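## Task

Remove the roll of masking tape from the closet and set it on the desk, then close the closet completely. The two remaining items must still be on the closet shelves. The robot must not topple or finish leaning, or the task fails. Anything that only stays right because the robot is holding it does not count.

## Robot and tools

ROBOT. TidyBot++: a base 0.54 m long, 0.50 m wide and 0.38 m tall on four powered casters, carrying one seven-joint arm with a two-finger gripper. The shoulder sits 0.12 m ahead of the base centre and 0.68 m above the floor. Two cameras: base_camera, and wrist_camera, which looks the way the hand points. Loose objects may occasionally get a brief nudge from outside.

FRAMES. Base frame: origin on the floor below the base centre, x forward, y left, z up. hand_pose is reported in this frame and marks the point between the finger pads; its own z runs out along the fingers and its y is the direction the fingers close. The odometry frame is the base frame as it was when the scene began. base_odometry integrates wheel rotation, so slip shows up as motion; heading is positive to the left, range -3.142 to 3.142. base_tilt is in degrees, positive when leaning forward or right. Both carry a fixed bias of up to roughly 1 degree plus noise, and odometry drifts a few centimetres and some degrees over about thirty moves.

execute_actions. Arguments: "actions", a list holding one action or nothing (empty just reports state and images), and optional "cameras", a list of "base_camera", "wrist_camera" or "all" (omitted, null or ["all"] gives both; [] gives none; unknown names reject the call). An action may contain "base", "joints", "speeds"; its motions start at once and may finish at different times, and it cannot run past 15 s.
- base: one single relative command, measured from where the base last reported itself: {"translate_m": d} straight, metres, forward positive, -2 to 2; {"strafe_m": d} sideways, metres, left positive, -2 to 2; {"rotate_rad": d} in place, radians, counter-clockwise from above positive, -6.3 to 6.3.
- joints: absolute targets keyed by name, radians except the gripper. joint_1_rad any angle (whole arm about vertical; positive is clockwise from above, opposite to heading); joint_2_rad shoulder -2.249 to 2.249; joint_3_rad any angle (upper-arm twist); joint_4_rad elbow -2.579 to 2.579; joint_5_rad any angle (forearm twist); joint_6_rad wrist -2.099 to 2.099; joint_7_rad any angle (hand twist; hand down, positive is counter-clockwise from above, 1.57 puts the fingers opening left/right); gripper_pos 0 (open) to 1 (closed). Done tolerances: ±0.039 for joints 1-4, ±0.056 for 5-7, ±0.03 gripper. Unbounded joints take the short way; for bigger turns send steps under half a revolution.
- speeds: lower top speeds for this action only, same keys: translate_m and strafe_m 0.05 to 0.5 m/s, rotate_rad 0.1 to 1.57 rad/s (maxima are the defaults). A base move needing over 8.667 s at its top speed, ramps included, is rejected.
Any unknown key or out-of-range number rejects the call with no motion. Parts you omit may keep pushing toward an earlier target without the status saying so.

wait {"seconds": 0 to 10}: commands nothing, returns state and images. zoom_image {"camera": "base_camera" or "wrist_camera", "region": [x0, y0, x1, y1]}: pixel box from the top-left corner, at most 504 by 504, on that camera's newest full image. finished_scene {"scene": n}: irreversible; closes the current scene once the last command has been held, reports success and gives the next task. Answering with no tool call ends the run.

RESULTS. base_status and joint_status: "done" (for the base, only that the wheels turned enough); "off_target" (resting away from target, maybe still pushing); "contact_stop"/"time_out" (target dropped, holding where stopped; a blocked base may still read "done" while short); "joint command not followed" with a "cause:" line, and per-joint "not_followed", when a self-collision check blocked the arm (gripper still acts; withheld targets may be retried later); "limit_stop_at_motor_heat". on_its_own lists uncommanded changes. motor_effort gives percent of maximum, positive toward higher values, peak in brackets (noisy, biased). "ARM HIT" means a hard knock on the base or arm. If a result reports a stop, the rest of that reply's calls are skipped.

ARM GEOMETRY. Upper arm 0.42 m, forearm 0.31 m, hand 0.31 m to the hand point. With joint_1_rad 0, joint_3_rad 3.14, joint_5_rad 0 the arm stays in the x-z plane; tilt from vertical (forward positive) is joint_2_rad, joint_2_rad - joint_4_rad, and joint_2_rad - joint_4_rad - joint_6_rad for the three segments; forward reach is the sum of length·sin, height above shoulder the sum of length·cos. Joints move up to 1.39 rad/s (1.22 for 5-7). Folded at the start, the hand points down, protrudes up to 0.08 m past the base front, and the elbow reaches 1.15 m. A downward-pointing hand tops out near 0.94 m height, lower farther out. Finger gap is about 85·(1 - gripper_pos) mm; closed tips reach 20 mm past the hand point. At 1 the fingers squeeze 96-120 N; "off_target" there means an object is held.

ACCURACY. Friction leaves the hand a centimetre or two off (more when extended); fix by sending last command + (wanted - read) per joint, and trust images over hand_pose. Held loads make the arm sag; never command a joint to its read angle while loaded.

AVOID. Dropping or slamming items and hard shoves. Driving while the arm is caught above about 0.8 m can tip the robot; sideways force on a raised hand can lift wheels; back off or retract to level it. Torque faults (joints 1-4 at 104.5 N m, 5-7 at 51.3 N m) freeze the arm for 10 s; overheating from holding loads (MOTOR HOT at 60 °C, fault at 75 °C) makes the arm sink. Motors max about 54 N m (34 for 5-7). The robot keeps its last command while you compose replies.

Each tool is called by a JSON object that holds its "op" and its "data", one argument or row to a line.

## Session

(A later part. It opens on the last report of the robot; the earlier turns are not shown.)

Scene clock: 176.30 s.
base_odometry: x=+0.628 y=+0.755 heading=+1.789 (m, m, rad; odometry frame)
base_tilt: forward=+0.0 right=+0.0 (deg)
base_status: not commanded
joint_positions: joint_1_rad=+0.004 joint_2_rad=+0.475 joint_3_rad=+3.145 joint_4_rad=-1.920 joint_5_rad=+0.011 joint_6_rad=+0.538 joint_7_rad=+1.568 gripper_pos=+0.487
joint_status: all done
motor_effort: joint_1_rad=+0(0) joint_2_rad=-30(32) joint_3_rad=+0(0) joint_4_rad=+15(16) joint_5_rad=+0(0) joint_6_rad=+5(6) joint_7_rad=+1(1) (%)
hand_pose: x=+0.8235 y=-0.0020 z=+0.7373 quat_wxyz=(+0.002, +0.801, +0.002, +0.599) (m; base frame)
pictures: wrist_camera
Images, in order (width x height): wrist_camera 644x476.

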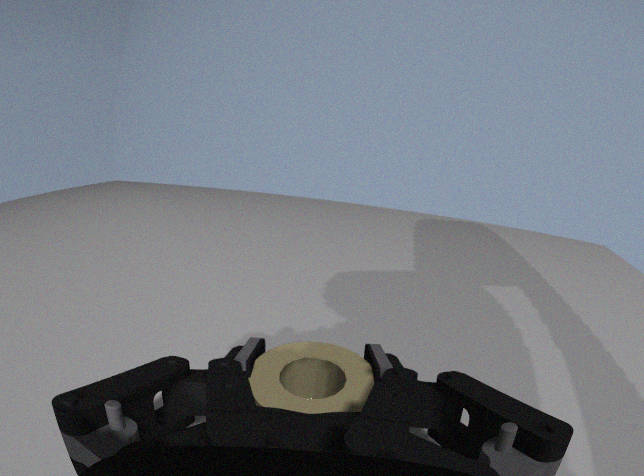

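{"op": "execute_actions", "data": {
  "actions": [
    {"joints":{"gripper_pos":0}}
  ],
  "cameras": []
}}

{"op": "execute_actions", "data": {
  "actions": [
    {"base":{"translate_m":-0.12},"joints":{"joint_2_rad":0.46},"speeds":{"translate_m":0.15}}
  ],
  "cameras": ["wrist_camera"]
}}

Scene clock: 178.13 s.
base_odometry: x=+0.628 y=+0.755 heading=+1.789 (m, m, rad; odometry frame)
base_tilt: forward=+0.0 right=+0.0 (deg)
base_status: not commanded
joint_positions: joint_1_rad=+0.004 joint_2_rad=+0.479 joint_3_rad=+3.145 joint_4_rad=-1.920 joint_5_rad=+0.011 joint_6_rad=+0.538 joint_7_rad=+1.568 gripper_pos=+0.000
joint_status: all done
motor_effort: joint_1_rad=+0(0) joint_2_rad=-32(32) joint_3_rad=-1(0) joint_4_rad=+15(15) joint_5_rad=+0(1) joint_6_rad=+6(6) joint_7_rad=+1(1) (%)
hand_pose: x=+0.8237 y=-0.0020 z=+0.7343 quat_wxyz=(+0.002, +0.802, +0.002, +0.597) (m; base frame)
pictures: none
No camera images: the call's "cameras" was empty. Leave "cameras" out to get every camera's image.

Scene clock: 179.60 s.
base_odometry: x=+0.654 y=+0.638 heading=+1.789 (m, m, rad; odometry frame)
base_tilt: forward=+0.0 right=+0.0 (deg)
base_status: done
joint_positions: joint_1_rad=+0.004 joint_2_rad=+0.464 joint_3_rad=+3.145 joint_4_rad=-1.920 joint_5_rad=+0.011 joint_6_rad=+0.538 joint_7_rad=+1.568 gripper_pos=+0.000
joint_status: all done
motor_effort: joint_1_rad=+0(2) joint_2_rad=-32(35) joint_3_rad=+0(1) joint_4_rad=+15(17) joint_5_rad=+0(0) joint_6_rad=+6(7) joint_7_rad=+2(1) (%)
hand_pose: x=+0.8228 y=-0.0020 z=+0.7451 quat_wxyz=(+0.002, +0.797, +0.002, +0.603) (m; base frame)
pictures: wrist_camera
Images, in order (width x height): wrist_camera 644x476.

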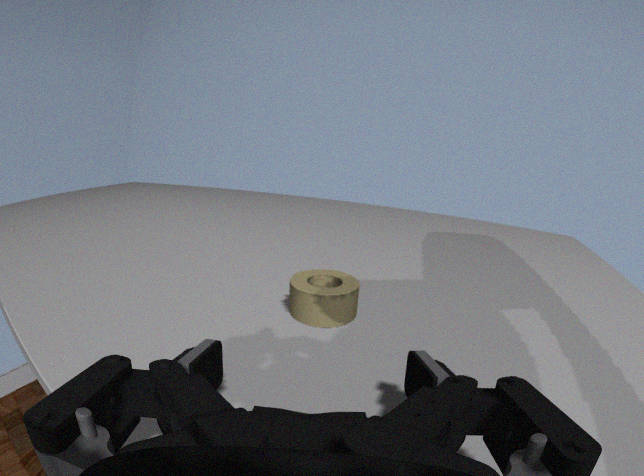

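{"op": "execute_actions", "data": {
  "actions": [
    {"base":{"translate_m":-0.12},"joints":{"joint_1_rad":-0.45,"joint_2_rad":-0.2,"joint_4_rad":-1.895,"joint_6_rad":0.12,"gripper_pos":1}}
  ],
  "cameras": []
}}

{"op": "execute_actions", "data": {
  "actions": [
    {"base":{"rotate_rad":2.798}}
  ],
  "cameras": []
}}

{"op": "execute_actions", "data": {
  "actions": [
    {"base":{"translate_m":1.7}}
  ]
}}

Scene clock: 183.80 s.
base_odometry: x=+0.680 y=+0.521 heading=+1.789 (m, m, rad; odometry frame)
base_tilt: forward=+0.0 right=+0.0 (deg)
base_status: done
joint_positions: joint_1_rad=-0.441 joint_2_rad=-0.198 joint_3_rad=+3.142 joint_4_rad=-1.912 joint_5_rad=+0.011 joint_6_rad=+0.154 joint_7_rad=+1.568 gripper_pos=+0.999
joint_status: all done
motor_effort: joint_1_rad=+0(2) joint_2_rad=-14(34) joint_3_rad=+0(2) joint_4_rad=+20(20) joint_5_rad=+0(0) joint_6_rad=+7(7) joint_7_rad=+1(1) (%)
hand_pose: x=+0.6064 y=+0.2319 z=+1.0526 quat_wxyz=(-0.153, +0.686, +0.157, +0.694) (m; base frame)
pictures: none
No camera images: the call's "cameras" was empty. Leave "cameras" out to get every camera's image.

Scene clock: 186.87 s.
base_odometry: x=+0.680 y=+0.521 heading=-1.696 (m, m, rad; odometry frame)
base_tilt: forward=+0.0 right=+0.0 (deg)
base_status: done
joint_positions: joint_1_rad=-0.448 joint_2_rad=-0.197 joint_3_rad=+3.141 joint_4_rad=-1.912 joint_5_rad=+0.011 joint_6_rad=+0.153 joint_7_rad=+1.568 gripper_pos=+0.999
joint_status: not commanded
motor_effort: joint_1_rad=+0(2) joint_2_rad=-14(16) joint_3_rad=+1(2) joint_4_rad=+20(20) joint_5_rad=+0(0) joint_6_rad=+6(6) joint_7_rad=+1(2) (%)
hand_pose: x=+0.6047 y=+0.2357 z=+1.0521 quat_wxyz=(-0.156, +0.686, +0.160, +0.693) (m; base frame)
pictures: none
No camera images: the call's "cameras" was empty. Leave "cameras" out to get every camera's image.

Scene clock: 191.63 s.
base_odometry: x=+0.469 y=-1.166 heading=-1.696 (m, m, rad; odometry frame)
base_tilt: forward=+0.0 right=+0.0 (deg)
base_status: done
joint_positions: joint_1_rad=-0.448 joint_2_rad=-0.198 joint_3_rad=+3.141 joint_4_rad=-1.912 joint_5_rad=+0.011 joint_6_rad=+0.151 joint_7_rad=+1.568 gripper_pos=+0.999
joint_status: not commanded
motor_effort: joint_1_rad=+0(1) joint_2_rad=-13(17) joint_3_rad=+0(2) joint_4_rad=+20(21) joint_5_rad=+0(0) joint_6_rad=+7(7) joint_7_rad=+1(1) (%)
hand_pose: x=+0.6046 y=+0.2357 z=+1.0521 quat_wxyz=(-0.156, +0.686, +0.160, +0.693) (m; base frame)
pictures: base_camera, wrist_camera
Images, in order (width x height): base_camera 644x364, wrist_camera 644x476.

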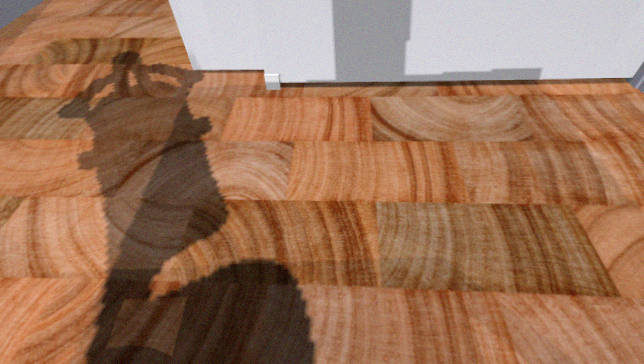

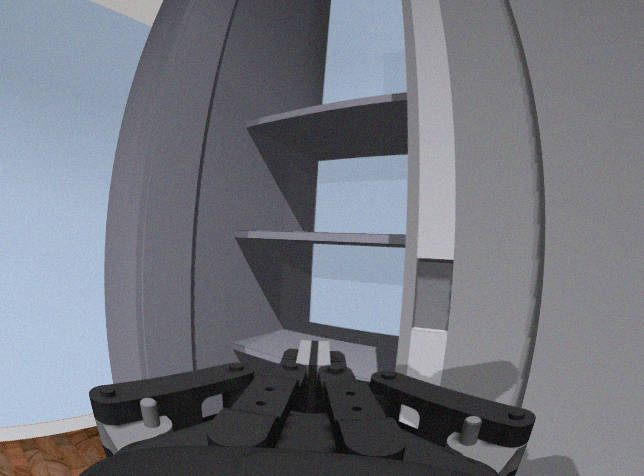

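{"op": "execute_actions", "data": {
  "actions": [
    {"base":{"rotate_rad":-0.05}}
  ],
  "cameras": []
}}

{"op": "execute_actions", "data": {
  "actions": [
    {"base":{"translate_m":0.14},"speeds":{"translate_m":0.2}}
  ]
}}

Scene clock: 193.47 s.
base_odometry: x=+0.469 y=-1.166 heading=-1.746 (m, m, rad; odometry frame)
base_tilt: forward=+0.0 right=+0.0 (deg)
base_status: done
joint_positions: joint_1_rad=-0.447 joint_2_rad=-0.198 joint_3_rad=+3.144 joint_4_rad=-1.912 joint_5_rad=+0.011 joint_6_rad=+0.151 joint_7_rad=+1.568 gripper_pos=+0.999
joint_status: not commanded
motor_effort: joint_1_rad=+0(2) joint_2_rad=-14(16) joint_3_rad=+1(3) joint_4_rad=+20(21) joint_5_rad=+0(0) joint_6_rad=+6(7) joint_7_rad=+1(1) (%)
hand_pose: x=+0.6056 y=+0.2336 z=+1.0521 quat_wxyz=(-0.155, +0.686, +0.158, +0.693) (m; base frame)
pictures: none
No camera images: the call's "cameras" was empty. Leave "cameras" out to get every camera's image.

Scene clock: 194.93 s.
base_odometry: x=+0.445 y=-1.304 heading=-1.746 (m, m, rad; odometry frame)
base_tilt: forward=+0.0 right=+0.0 (deg)
base_status: done
joint_positions: joint_1_rad=-0.447 joint_2_rad=-0.198 joint_3_rad=+3.144 joint_4_rad=-1.911 joint_5_rad=+0.011 joint_6_rad=+0.151 joint_7_rad=+1.568 gripper_pos=+0.999
joint_status: not commanded
motor_effort: joint_1_rad=+0(1) joint_2_rad=-14(17) joint_3_rad=+1(2) joint_4_rad=+21(22) joint_5_rad=+0(0) joint_6_rad=+6(7) joint_7_rad=+1(1) (%)
hand_pose: x=+0.6056 y=+0.2336 z=+1.0522 quat_wxyz=(-0.155, +0.686, +0.158, +0.693) (m; base frame)
pictures: base_camera, wrist_camera
Images, in order (width x height): base_camera 644x364, wrist_camera 644x476.

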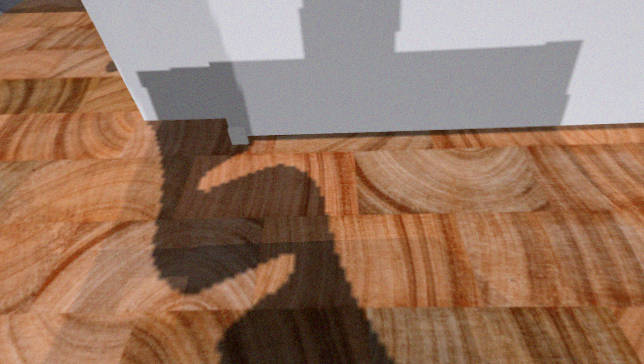

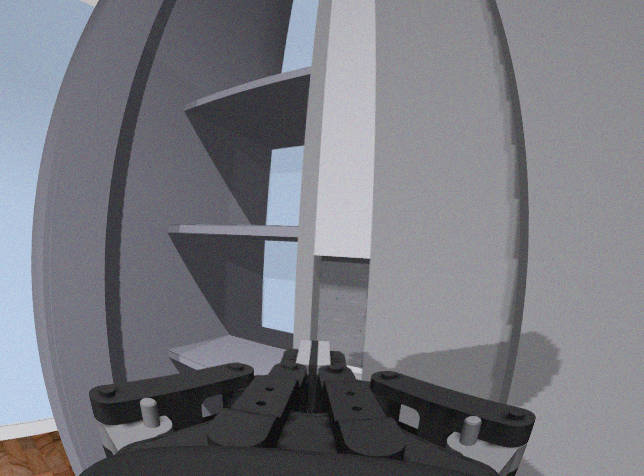

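{"op": "execute_actions", "data": {
  "actions": [
    {"base":{"strafe_m":0.022},"speeds":{"strafe_m":0.1}}
  ],
  "cameras": []
}}

{"op": "execute_actions", "data": {
  "actions": [
    {"base":{"translate_m":0.06},"speeds":{"translate_m":0.08}}
  ],
  "cameras": ["wrist_camera"]
}}

Scene clock: 196.73 s.
base_odometry: x=+0.466 y=-1.308 heading=-1.747 (m, m, rad; odometry frame)
base_tilt: forward=+0.0 right=+0.0 (deg)
base_status: done
joint_positions: joint_1_rad=-0.448 joint_2_rad=-0.197 joint_3_rad=+3.141 joint_4_rad=-1.911 joint_5_rad=+0.011 joint_6_rad=+0.151 joint_7_rad=+1.568 gripper_pos=+0.999
joint_status: not commanded
motor_effort: joint_1_rad=+0(2) joint_2_rad=-14(16) joint_3_rad=+1(2) joint_4_rad=+20(22) joint_5_rad=+0(0) joint_6_rad=+6(5) joint_7_rad=+0(1) (%)
hand_pose: x=+0.6049 y=+0.2357 z=+1.0517 quat_wxyz=(-0.156, +0.686, +0.160, +0.692) (m; base frame)
pictures: none
No camera images: the call's "cameras" was empty. Leave "cameras" out to get every camera's image.

Scene clock: 198.00 s.
base_odometry: x=+0.456 y=-1.368 heading=-1.746 (m, m, rad; odometry frame)
base_tilt: forward=+0.0 right=+0.0 (deg)
base_status: done
joint_positions: joint_1_rad=-0.448 joint_2_rad=-0.198 joint_3_rad=+3.141 joint_4_rad=-1.911 joint_5_rad=+0.011 joint_6_rad=+0.150 joint_7_rad=+1.568 gripper_pos=+0.999
joint_status: not commanded
motor_effort: joint_1_rad=+0(1) joint_2_rad=-14(17) joint_3_rad=+1(2) joint_4_rad=+21(21) joint_5_rad=+1(0) joint_6_rad=+7(6) joint_7_rad=+1(1) (%)
hand_pose: x=+0.6044 y=+0.2355 z=+1.0525 quat_wxyz=(-0.156, +0.686, +0.160, +0.693) (m; base frame)
pictures: wrist_camera
Images, in order (width x height): wrist_camera 644x476.

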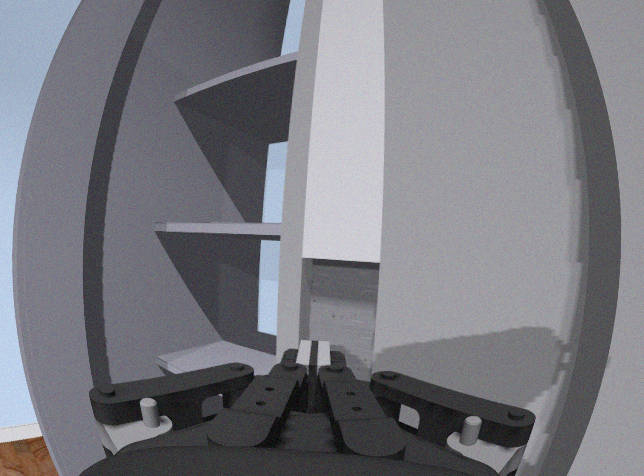

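{"op": "execute_actions", "data": {
  "actions": [
    {"base":{"strafe_m":-0.01},"speeds":{"strafe_m":0.1}}
  ],
  "cameras": []
}}

{"op": "execute_actions", "data": {
  "actions": [
    {"base":{"translate_m":0.035},"speeds":{"translate_m":0.05}}
  ],
  "cameras": ["wrist_camera"]
}}

Scene clock: 199.30 s.
base_odometry: x=+0.446 y=-1.366 heading=-1.746 (m, m, rad; odometry frame)
base_tilt: forward=+0.0 right=+0.0 (deg)
base_status: done
joint_positions: joint_1_rad=-0.448 joint_2_rad=-0.199 joint_3_rad=+3.141 joint_4_rad=-1.911 joint_5_rad=+0.011 joint_6_rad=+0.150 joint_7_rad=+1.568 gripper_pos=+0.999
joint_status: not commanded
motor_effort: joint_1_rad=+1(2) joint_2_rad=-14(16) joint_3_rad=+1(3) joint_4_rad=+21(21) joint_5_rad=+0(0) joint_6_rad=+6(6) joint_7_rad=+1(1) (%)
hand_pose: x=+0.6041 y=+0.2353 z=+1.0530 quat_wxyz=(-0.156, +0.685, +0.159, +0.693) (m; base frame)
pictures: none
No camera images: the call's "cameras" was empty. Leave "cameras" out to get every camera's image.

Scene clock: 200.53 s.
base_odometry: x=+0.440 y=-1.400 heading=-1.746 (m, m, rad; odometry frame)
base_tilt: forward=+0.0 right=+0.0 (deg)
base_status: done
joint_positions: joint_1_rad=-0.457 joint_2_rad=-0.234 joint_3_rad=+3.130 joint_4_rad=-1.922 joint_5_rad=+0.011 joint_6_rad=+0.120 joint_7_rad=+1.568 gripper_pos=+0.999
joint_status: not commanded
motor_effort: joint_1_rad=+3(4) joint_2_rad=-7(14) joint_3_rad=+4(5) joint_4_rad=+26(29) joint_5_rad=+0(0) joint_6_rad=+11(12) joint_7_rad=+1(1) (%)
hand_pose: x=+0.5870 y=+0.2398 z=+1.0550 quat_wxyz=(-0.161, +0.686, +0.168, +0.689) (m; base frame)
pictures: wrist_camera
Images, in order (width x height): wrist_camera 644x476.

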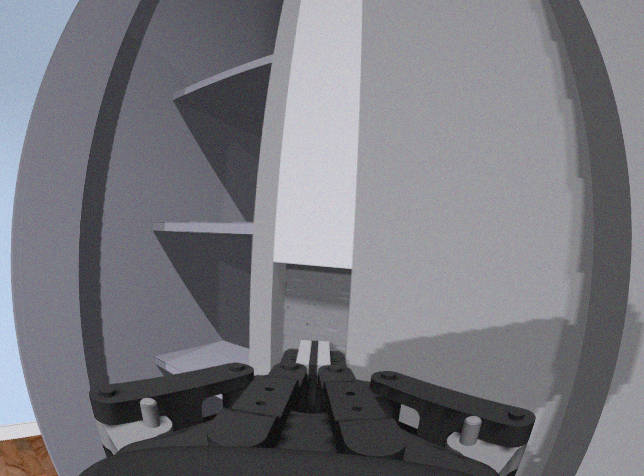

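{"op": "execute_actions", "data": {
  "actions": [
    {"base":{"strafe_m":0.35},"speeds":{"strafe_m":0.12},"joints":{"joint_1_rad":-0.56,"joint_2_rad":-0.15,"joint_4_rad":-1.86}}
  ]
}}

Scene clock: 206.80 s.
base_odometry: x=+0.785 y=-1.462 heading=-1.746 (m, m, rad; odometry frame)
base_tilt: forward=+0.0 right=+0.0 (deg)
base_status: done
joint_positions: joint_1_rad=-0.558 joint_2_rad=-0.157 joint_3_rad=+3.142 joint_4_rad=-1.870 joint_5_rad=+0.011 joint_6_rad=+0.117 joint_7_rad=+1.568 gripper_pos=+0.999
joint_status: all done
motor_effort: joint_1_rad=+0(9) joint_2_rad=-16(16) joint_3_rad=+1(9) joint_4_rad=+20(28) joint_5_rad=+1(2) joint_6_rad=+7(12) joint_7_rad=+1(1) (%)
hand_pose: x=+0.5903 y=+0.2958 z=+1.0453 quat_wxyz=(-0.190, +0.687, +0.200, +0.672) (m; base frame)
pictures: base_camera, wrist_camera
Images, in order (width x height): base_camera 644x364, wrist_camera 644x476.

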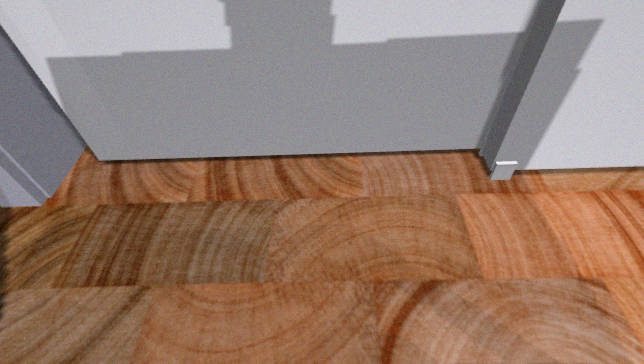

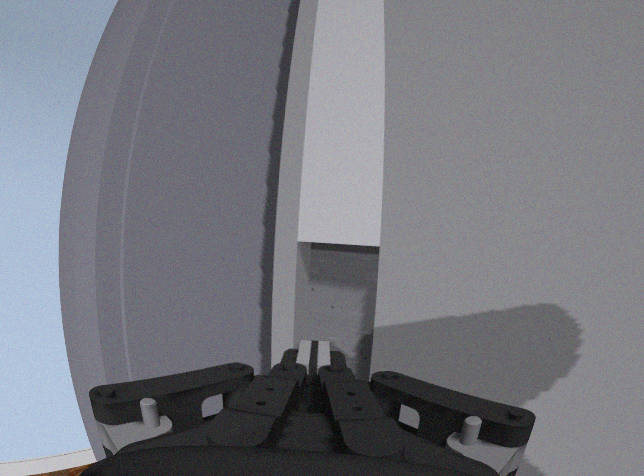

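{"op": "execute_actions", "data": {
  "actions": [
    {"base":{"strafe_m":0.05},"speeds":{"strafe_m":0.06},"joints":{"joint_2_rad":-0.12,"joint_4_rad":-1.84}}
  ]
}}

Scene clock: 222.43 s.
base_odometry: x=+0.834 y=-1.471 heading=-1.746 (m, m, rad; odometry frame)
base_tilt: forward=+0.0 right=+0.0 (deg)
base_status: done
joint_positions: joint_1_rad=-0.552 joint_2_rad=-0.152 joint_3_rad=+3.147 joint_4_rad=-1.868 joint_5_rad=+0.011 joint_6_rad=+0.090 joint_7_rad=+1.568 gripper_pos=+0.999
joint_status: all done
motor_effort: joint_1_rad=+0(5) joint_2_rad=+0(16) joint_3_rad=+2(5) joint_4_rad=+32(34) joint_5_rad=+0(1) joint_6_rad=+16(16) joint_7_rad=+1(1) (%)
hand_pose: x=+0.5951 y=+0.2915 z=+1.0349 quat_wxyz=(-0.184, +0.699, +0.199, +0.662) (m; base frame)
pictures: base_camera, wrist_camera
Images, in order (width x height): base_camera 644x364, wrist_camera 644x476.

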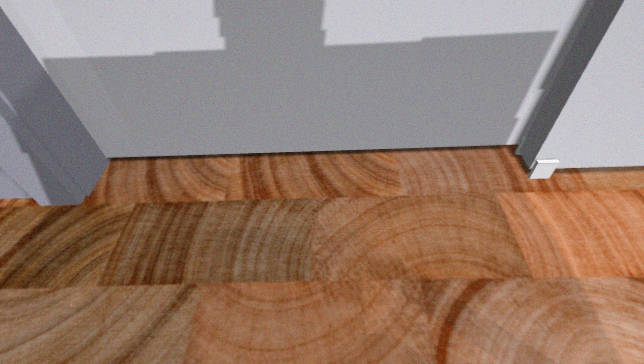

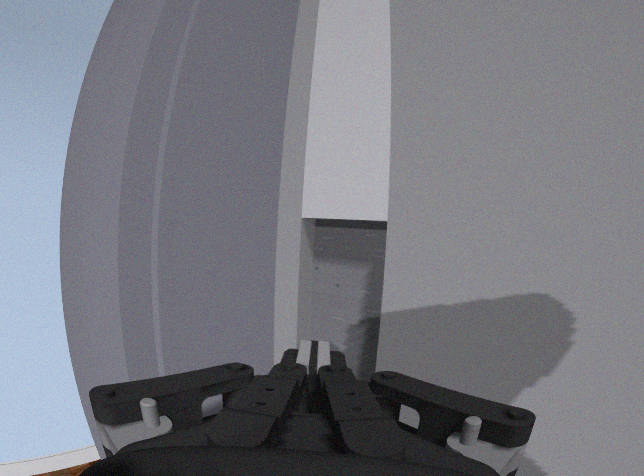

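{"op": "execute_actions", "data": {
  "actions": [
    {"base":{"translate_m":-0.3},"joints":{"joint_2_rad":-0.2,"joint_4_rad":-1.9}}
  ],
  "cameras": ["base_camera"]
}}

{"op": "execute_actions", "data": {
  "actions": [
    {"base":{"strafe_m":-0.45},"joints":{"joint_1_rad":0.0}}
  ]
}}

Scene clock: 225.27 s.
base_odometry: x=+0.886 y=-1.175 heading=-1.747 (m, m, rad; odometry frame)
base_tilt: forward=+0.0 right=+0.0 (deg)
base_status: done
joint_positions: joint_1_rad=-0.553 joint_2_rad=-0.200 joint_3_rad=+3.146 joint_4_rad=-1.890 joint_5_rad=+0.011 joint_6_rad=+0.090 joint_7_rad=+1.568 gripper_pos=+0.999
joint_status: all done
motor_effort: joint_1_rad=+0(1) joint_2_rad=-14(20) joint_3_rad=+1(2) joint_4_rad=+20(27) joint_5_rad=+0(0) joint_6_rad=+7(11) joint_7_rad=+1(1) (%)
hand_pose: x=+0.5785 y=+0.2831 z=+1.0481 quat_wxyz=(-0.187, +0.689, +0.197, +0.671) (m; base frame)
pictures: base_camera
Images, in order (width x height): base_camera 644x364.

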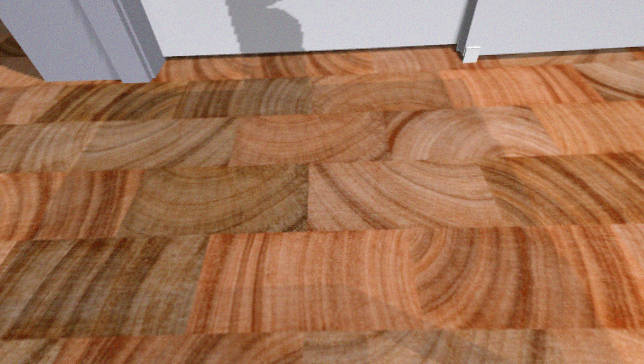

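Scene clock: 227.53 s.
base_odometry: x=+0.443 y=-1.096 heading=-1.747 (m, m, rad; odometry frame)
base_tilt: forward=+0.0 right=+0.0 (deg)
base_status: done
joint_positions: joint_1_rad=-0.002 joint_2_rad=-0.200 joint_3_rad=+3.145 joint_4_rad=-1.890 joint_5_rad=+0.011 joint_6_rad=+0.090 joint_7_rad=+1.568 gripper_pos=+0.999
joint_status: all done
motor_effort: joint_1_rad=+0(2) joint_2_rad=-14(16) joint_3_rad=+1(2) joint_4_rad=+19(21) joint_5_rad=+1(0) joint_6_rad=+7(7) joint_7_rad=+1(1) (%)
hand_pose: x=+0.6587 y=+0.0006 z=+1.0481 quat_wxyz=(+0.002, +0.717, +0.002, +0.697) (m; base frame)
pictures: base_camera, wrist_camera
Images, in order (width x height): base_camera 644x364, wrist_camera 644x476.

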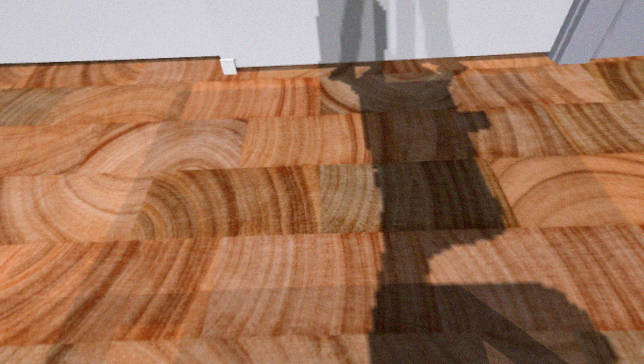

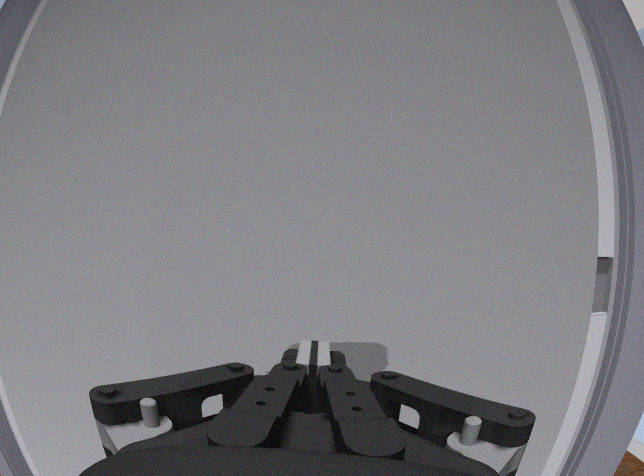

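{"op": "zoom_image", "data": {
  "camera": "base_camera",
  "region": [520, 0, 644, 80]
}}

{"op": "zoom_image", "data": {
  "camera": "base_camera",
  "region": [180, 20, 280, 90]
}}

Region (520, 0, 644, 80) of base_camera's 644x364 image, scaled by 4.065; it fills the top 325 rows of this view, and the rest is white.

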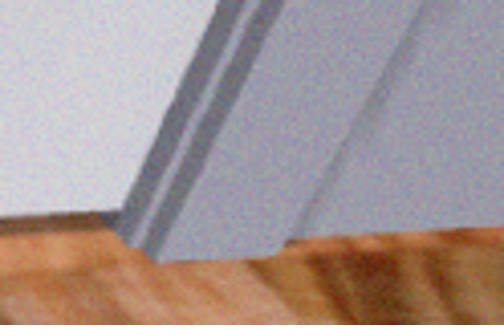

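Region (180, 20, 280, 90) of base_camera's 644x364 image, scaled by 5.040; it fills the top 353 rows of this view, and the rest is white.

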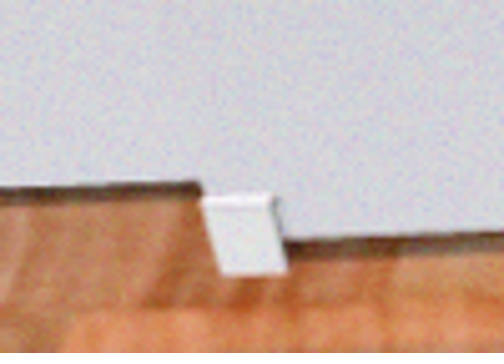

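{"op": "finished_scene", "data": {
  "scene": 1
}}

The scene is finished: the task was done.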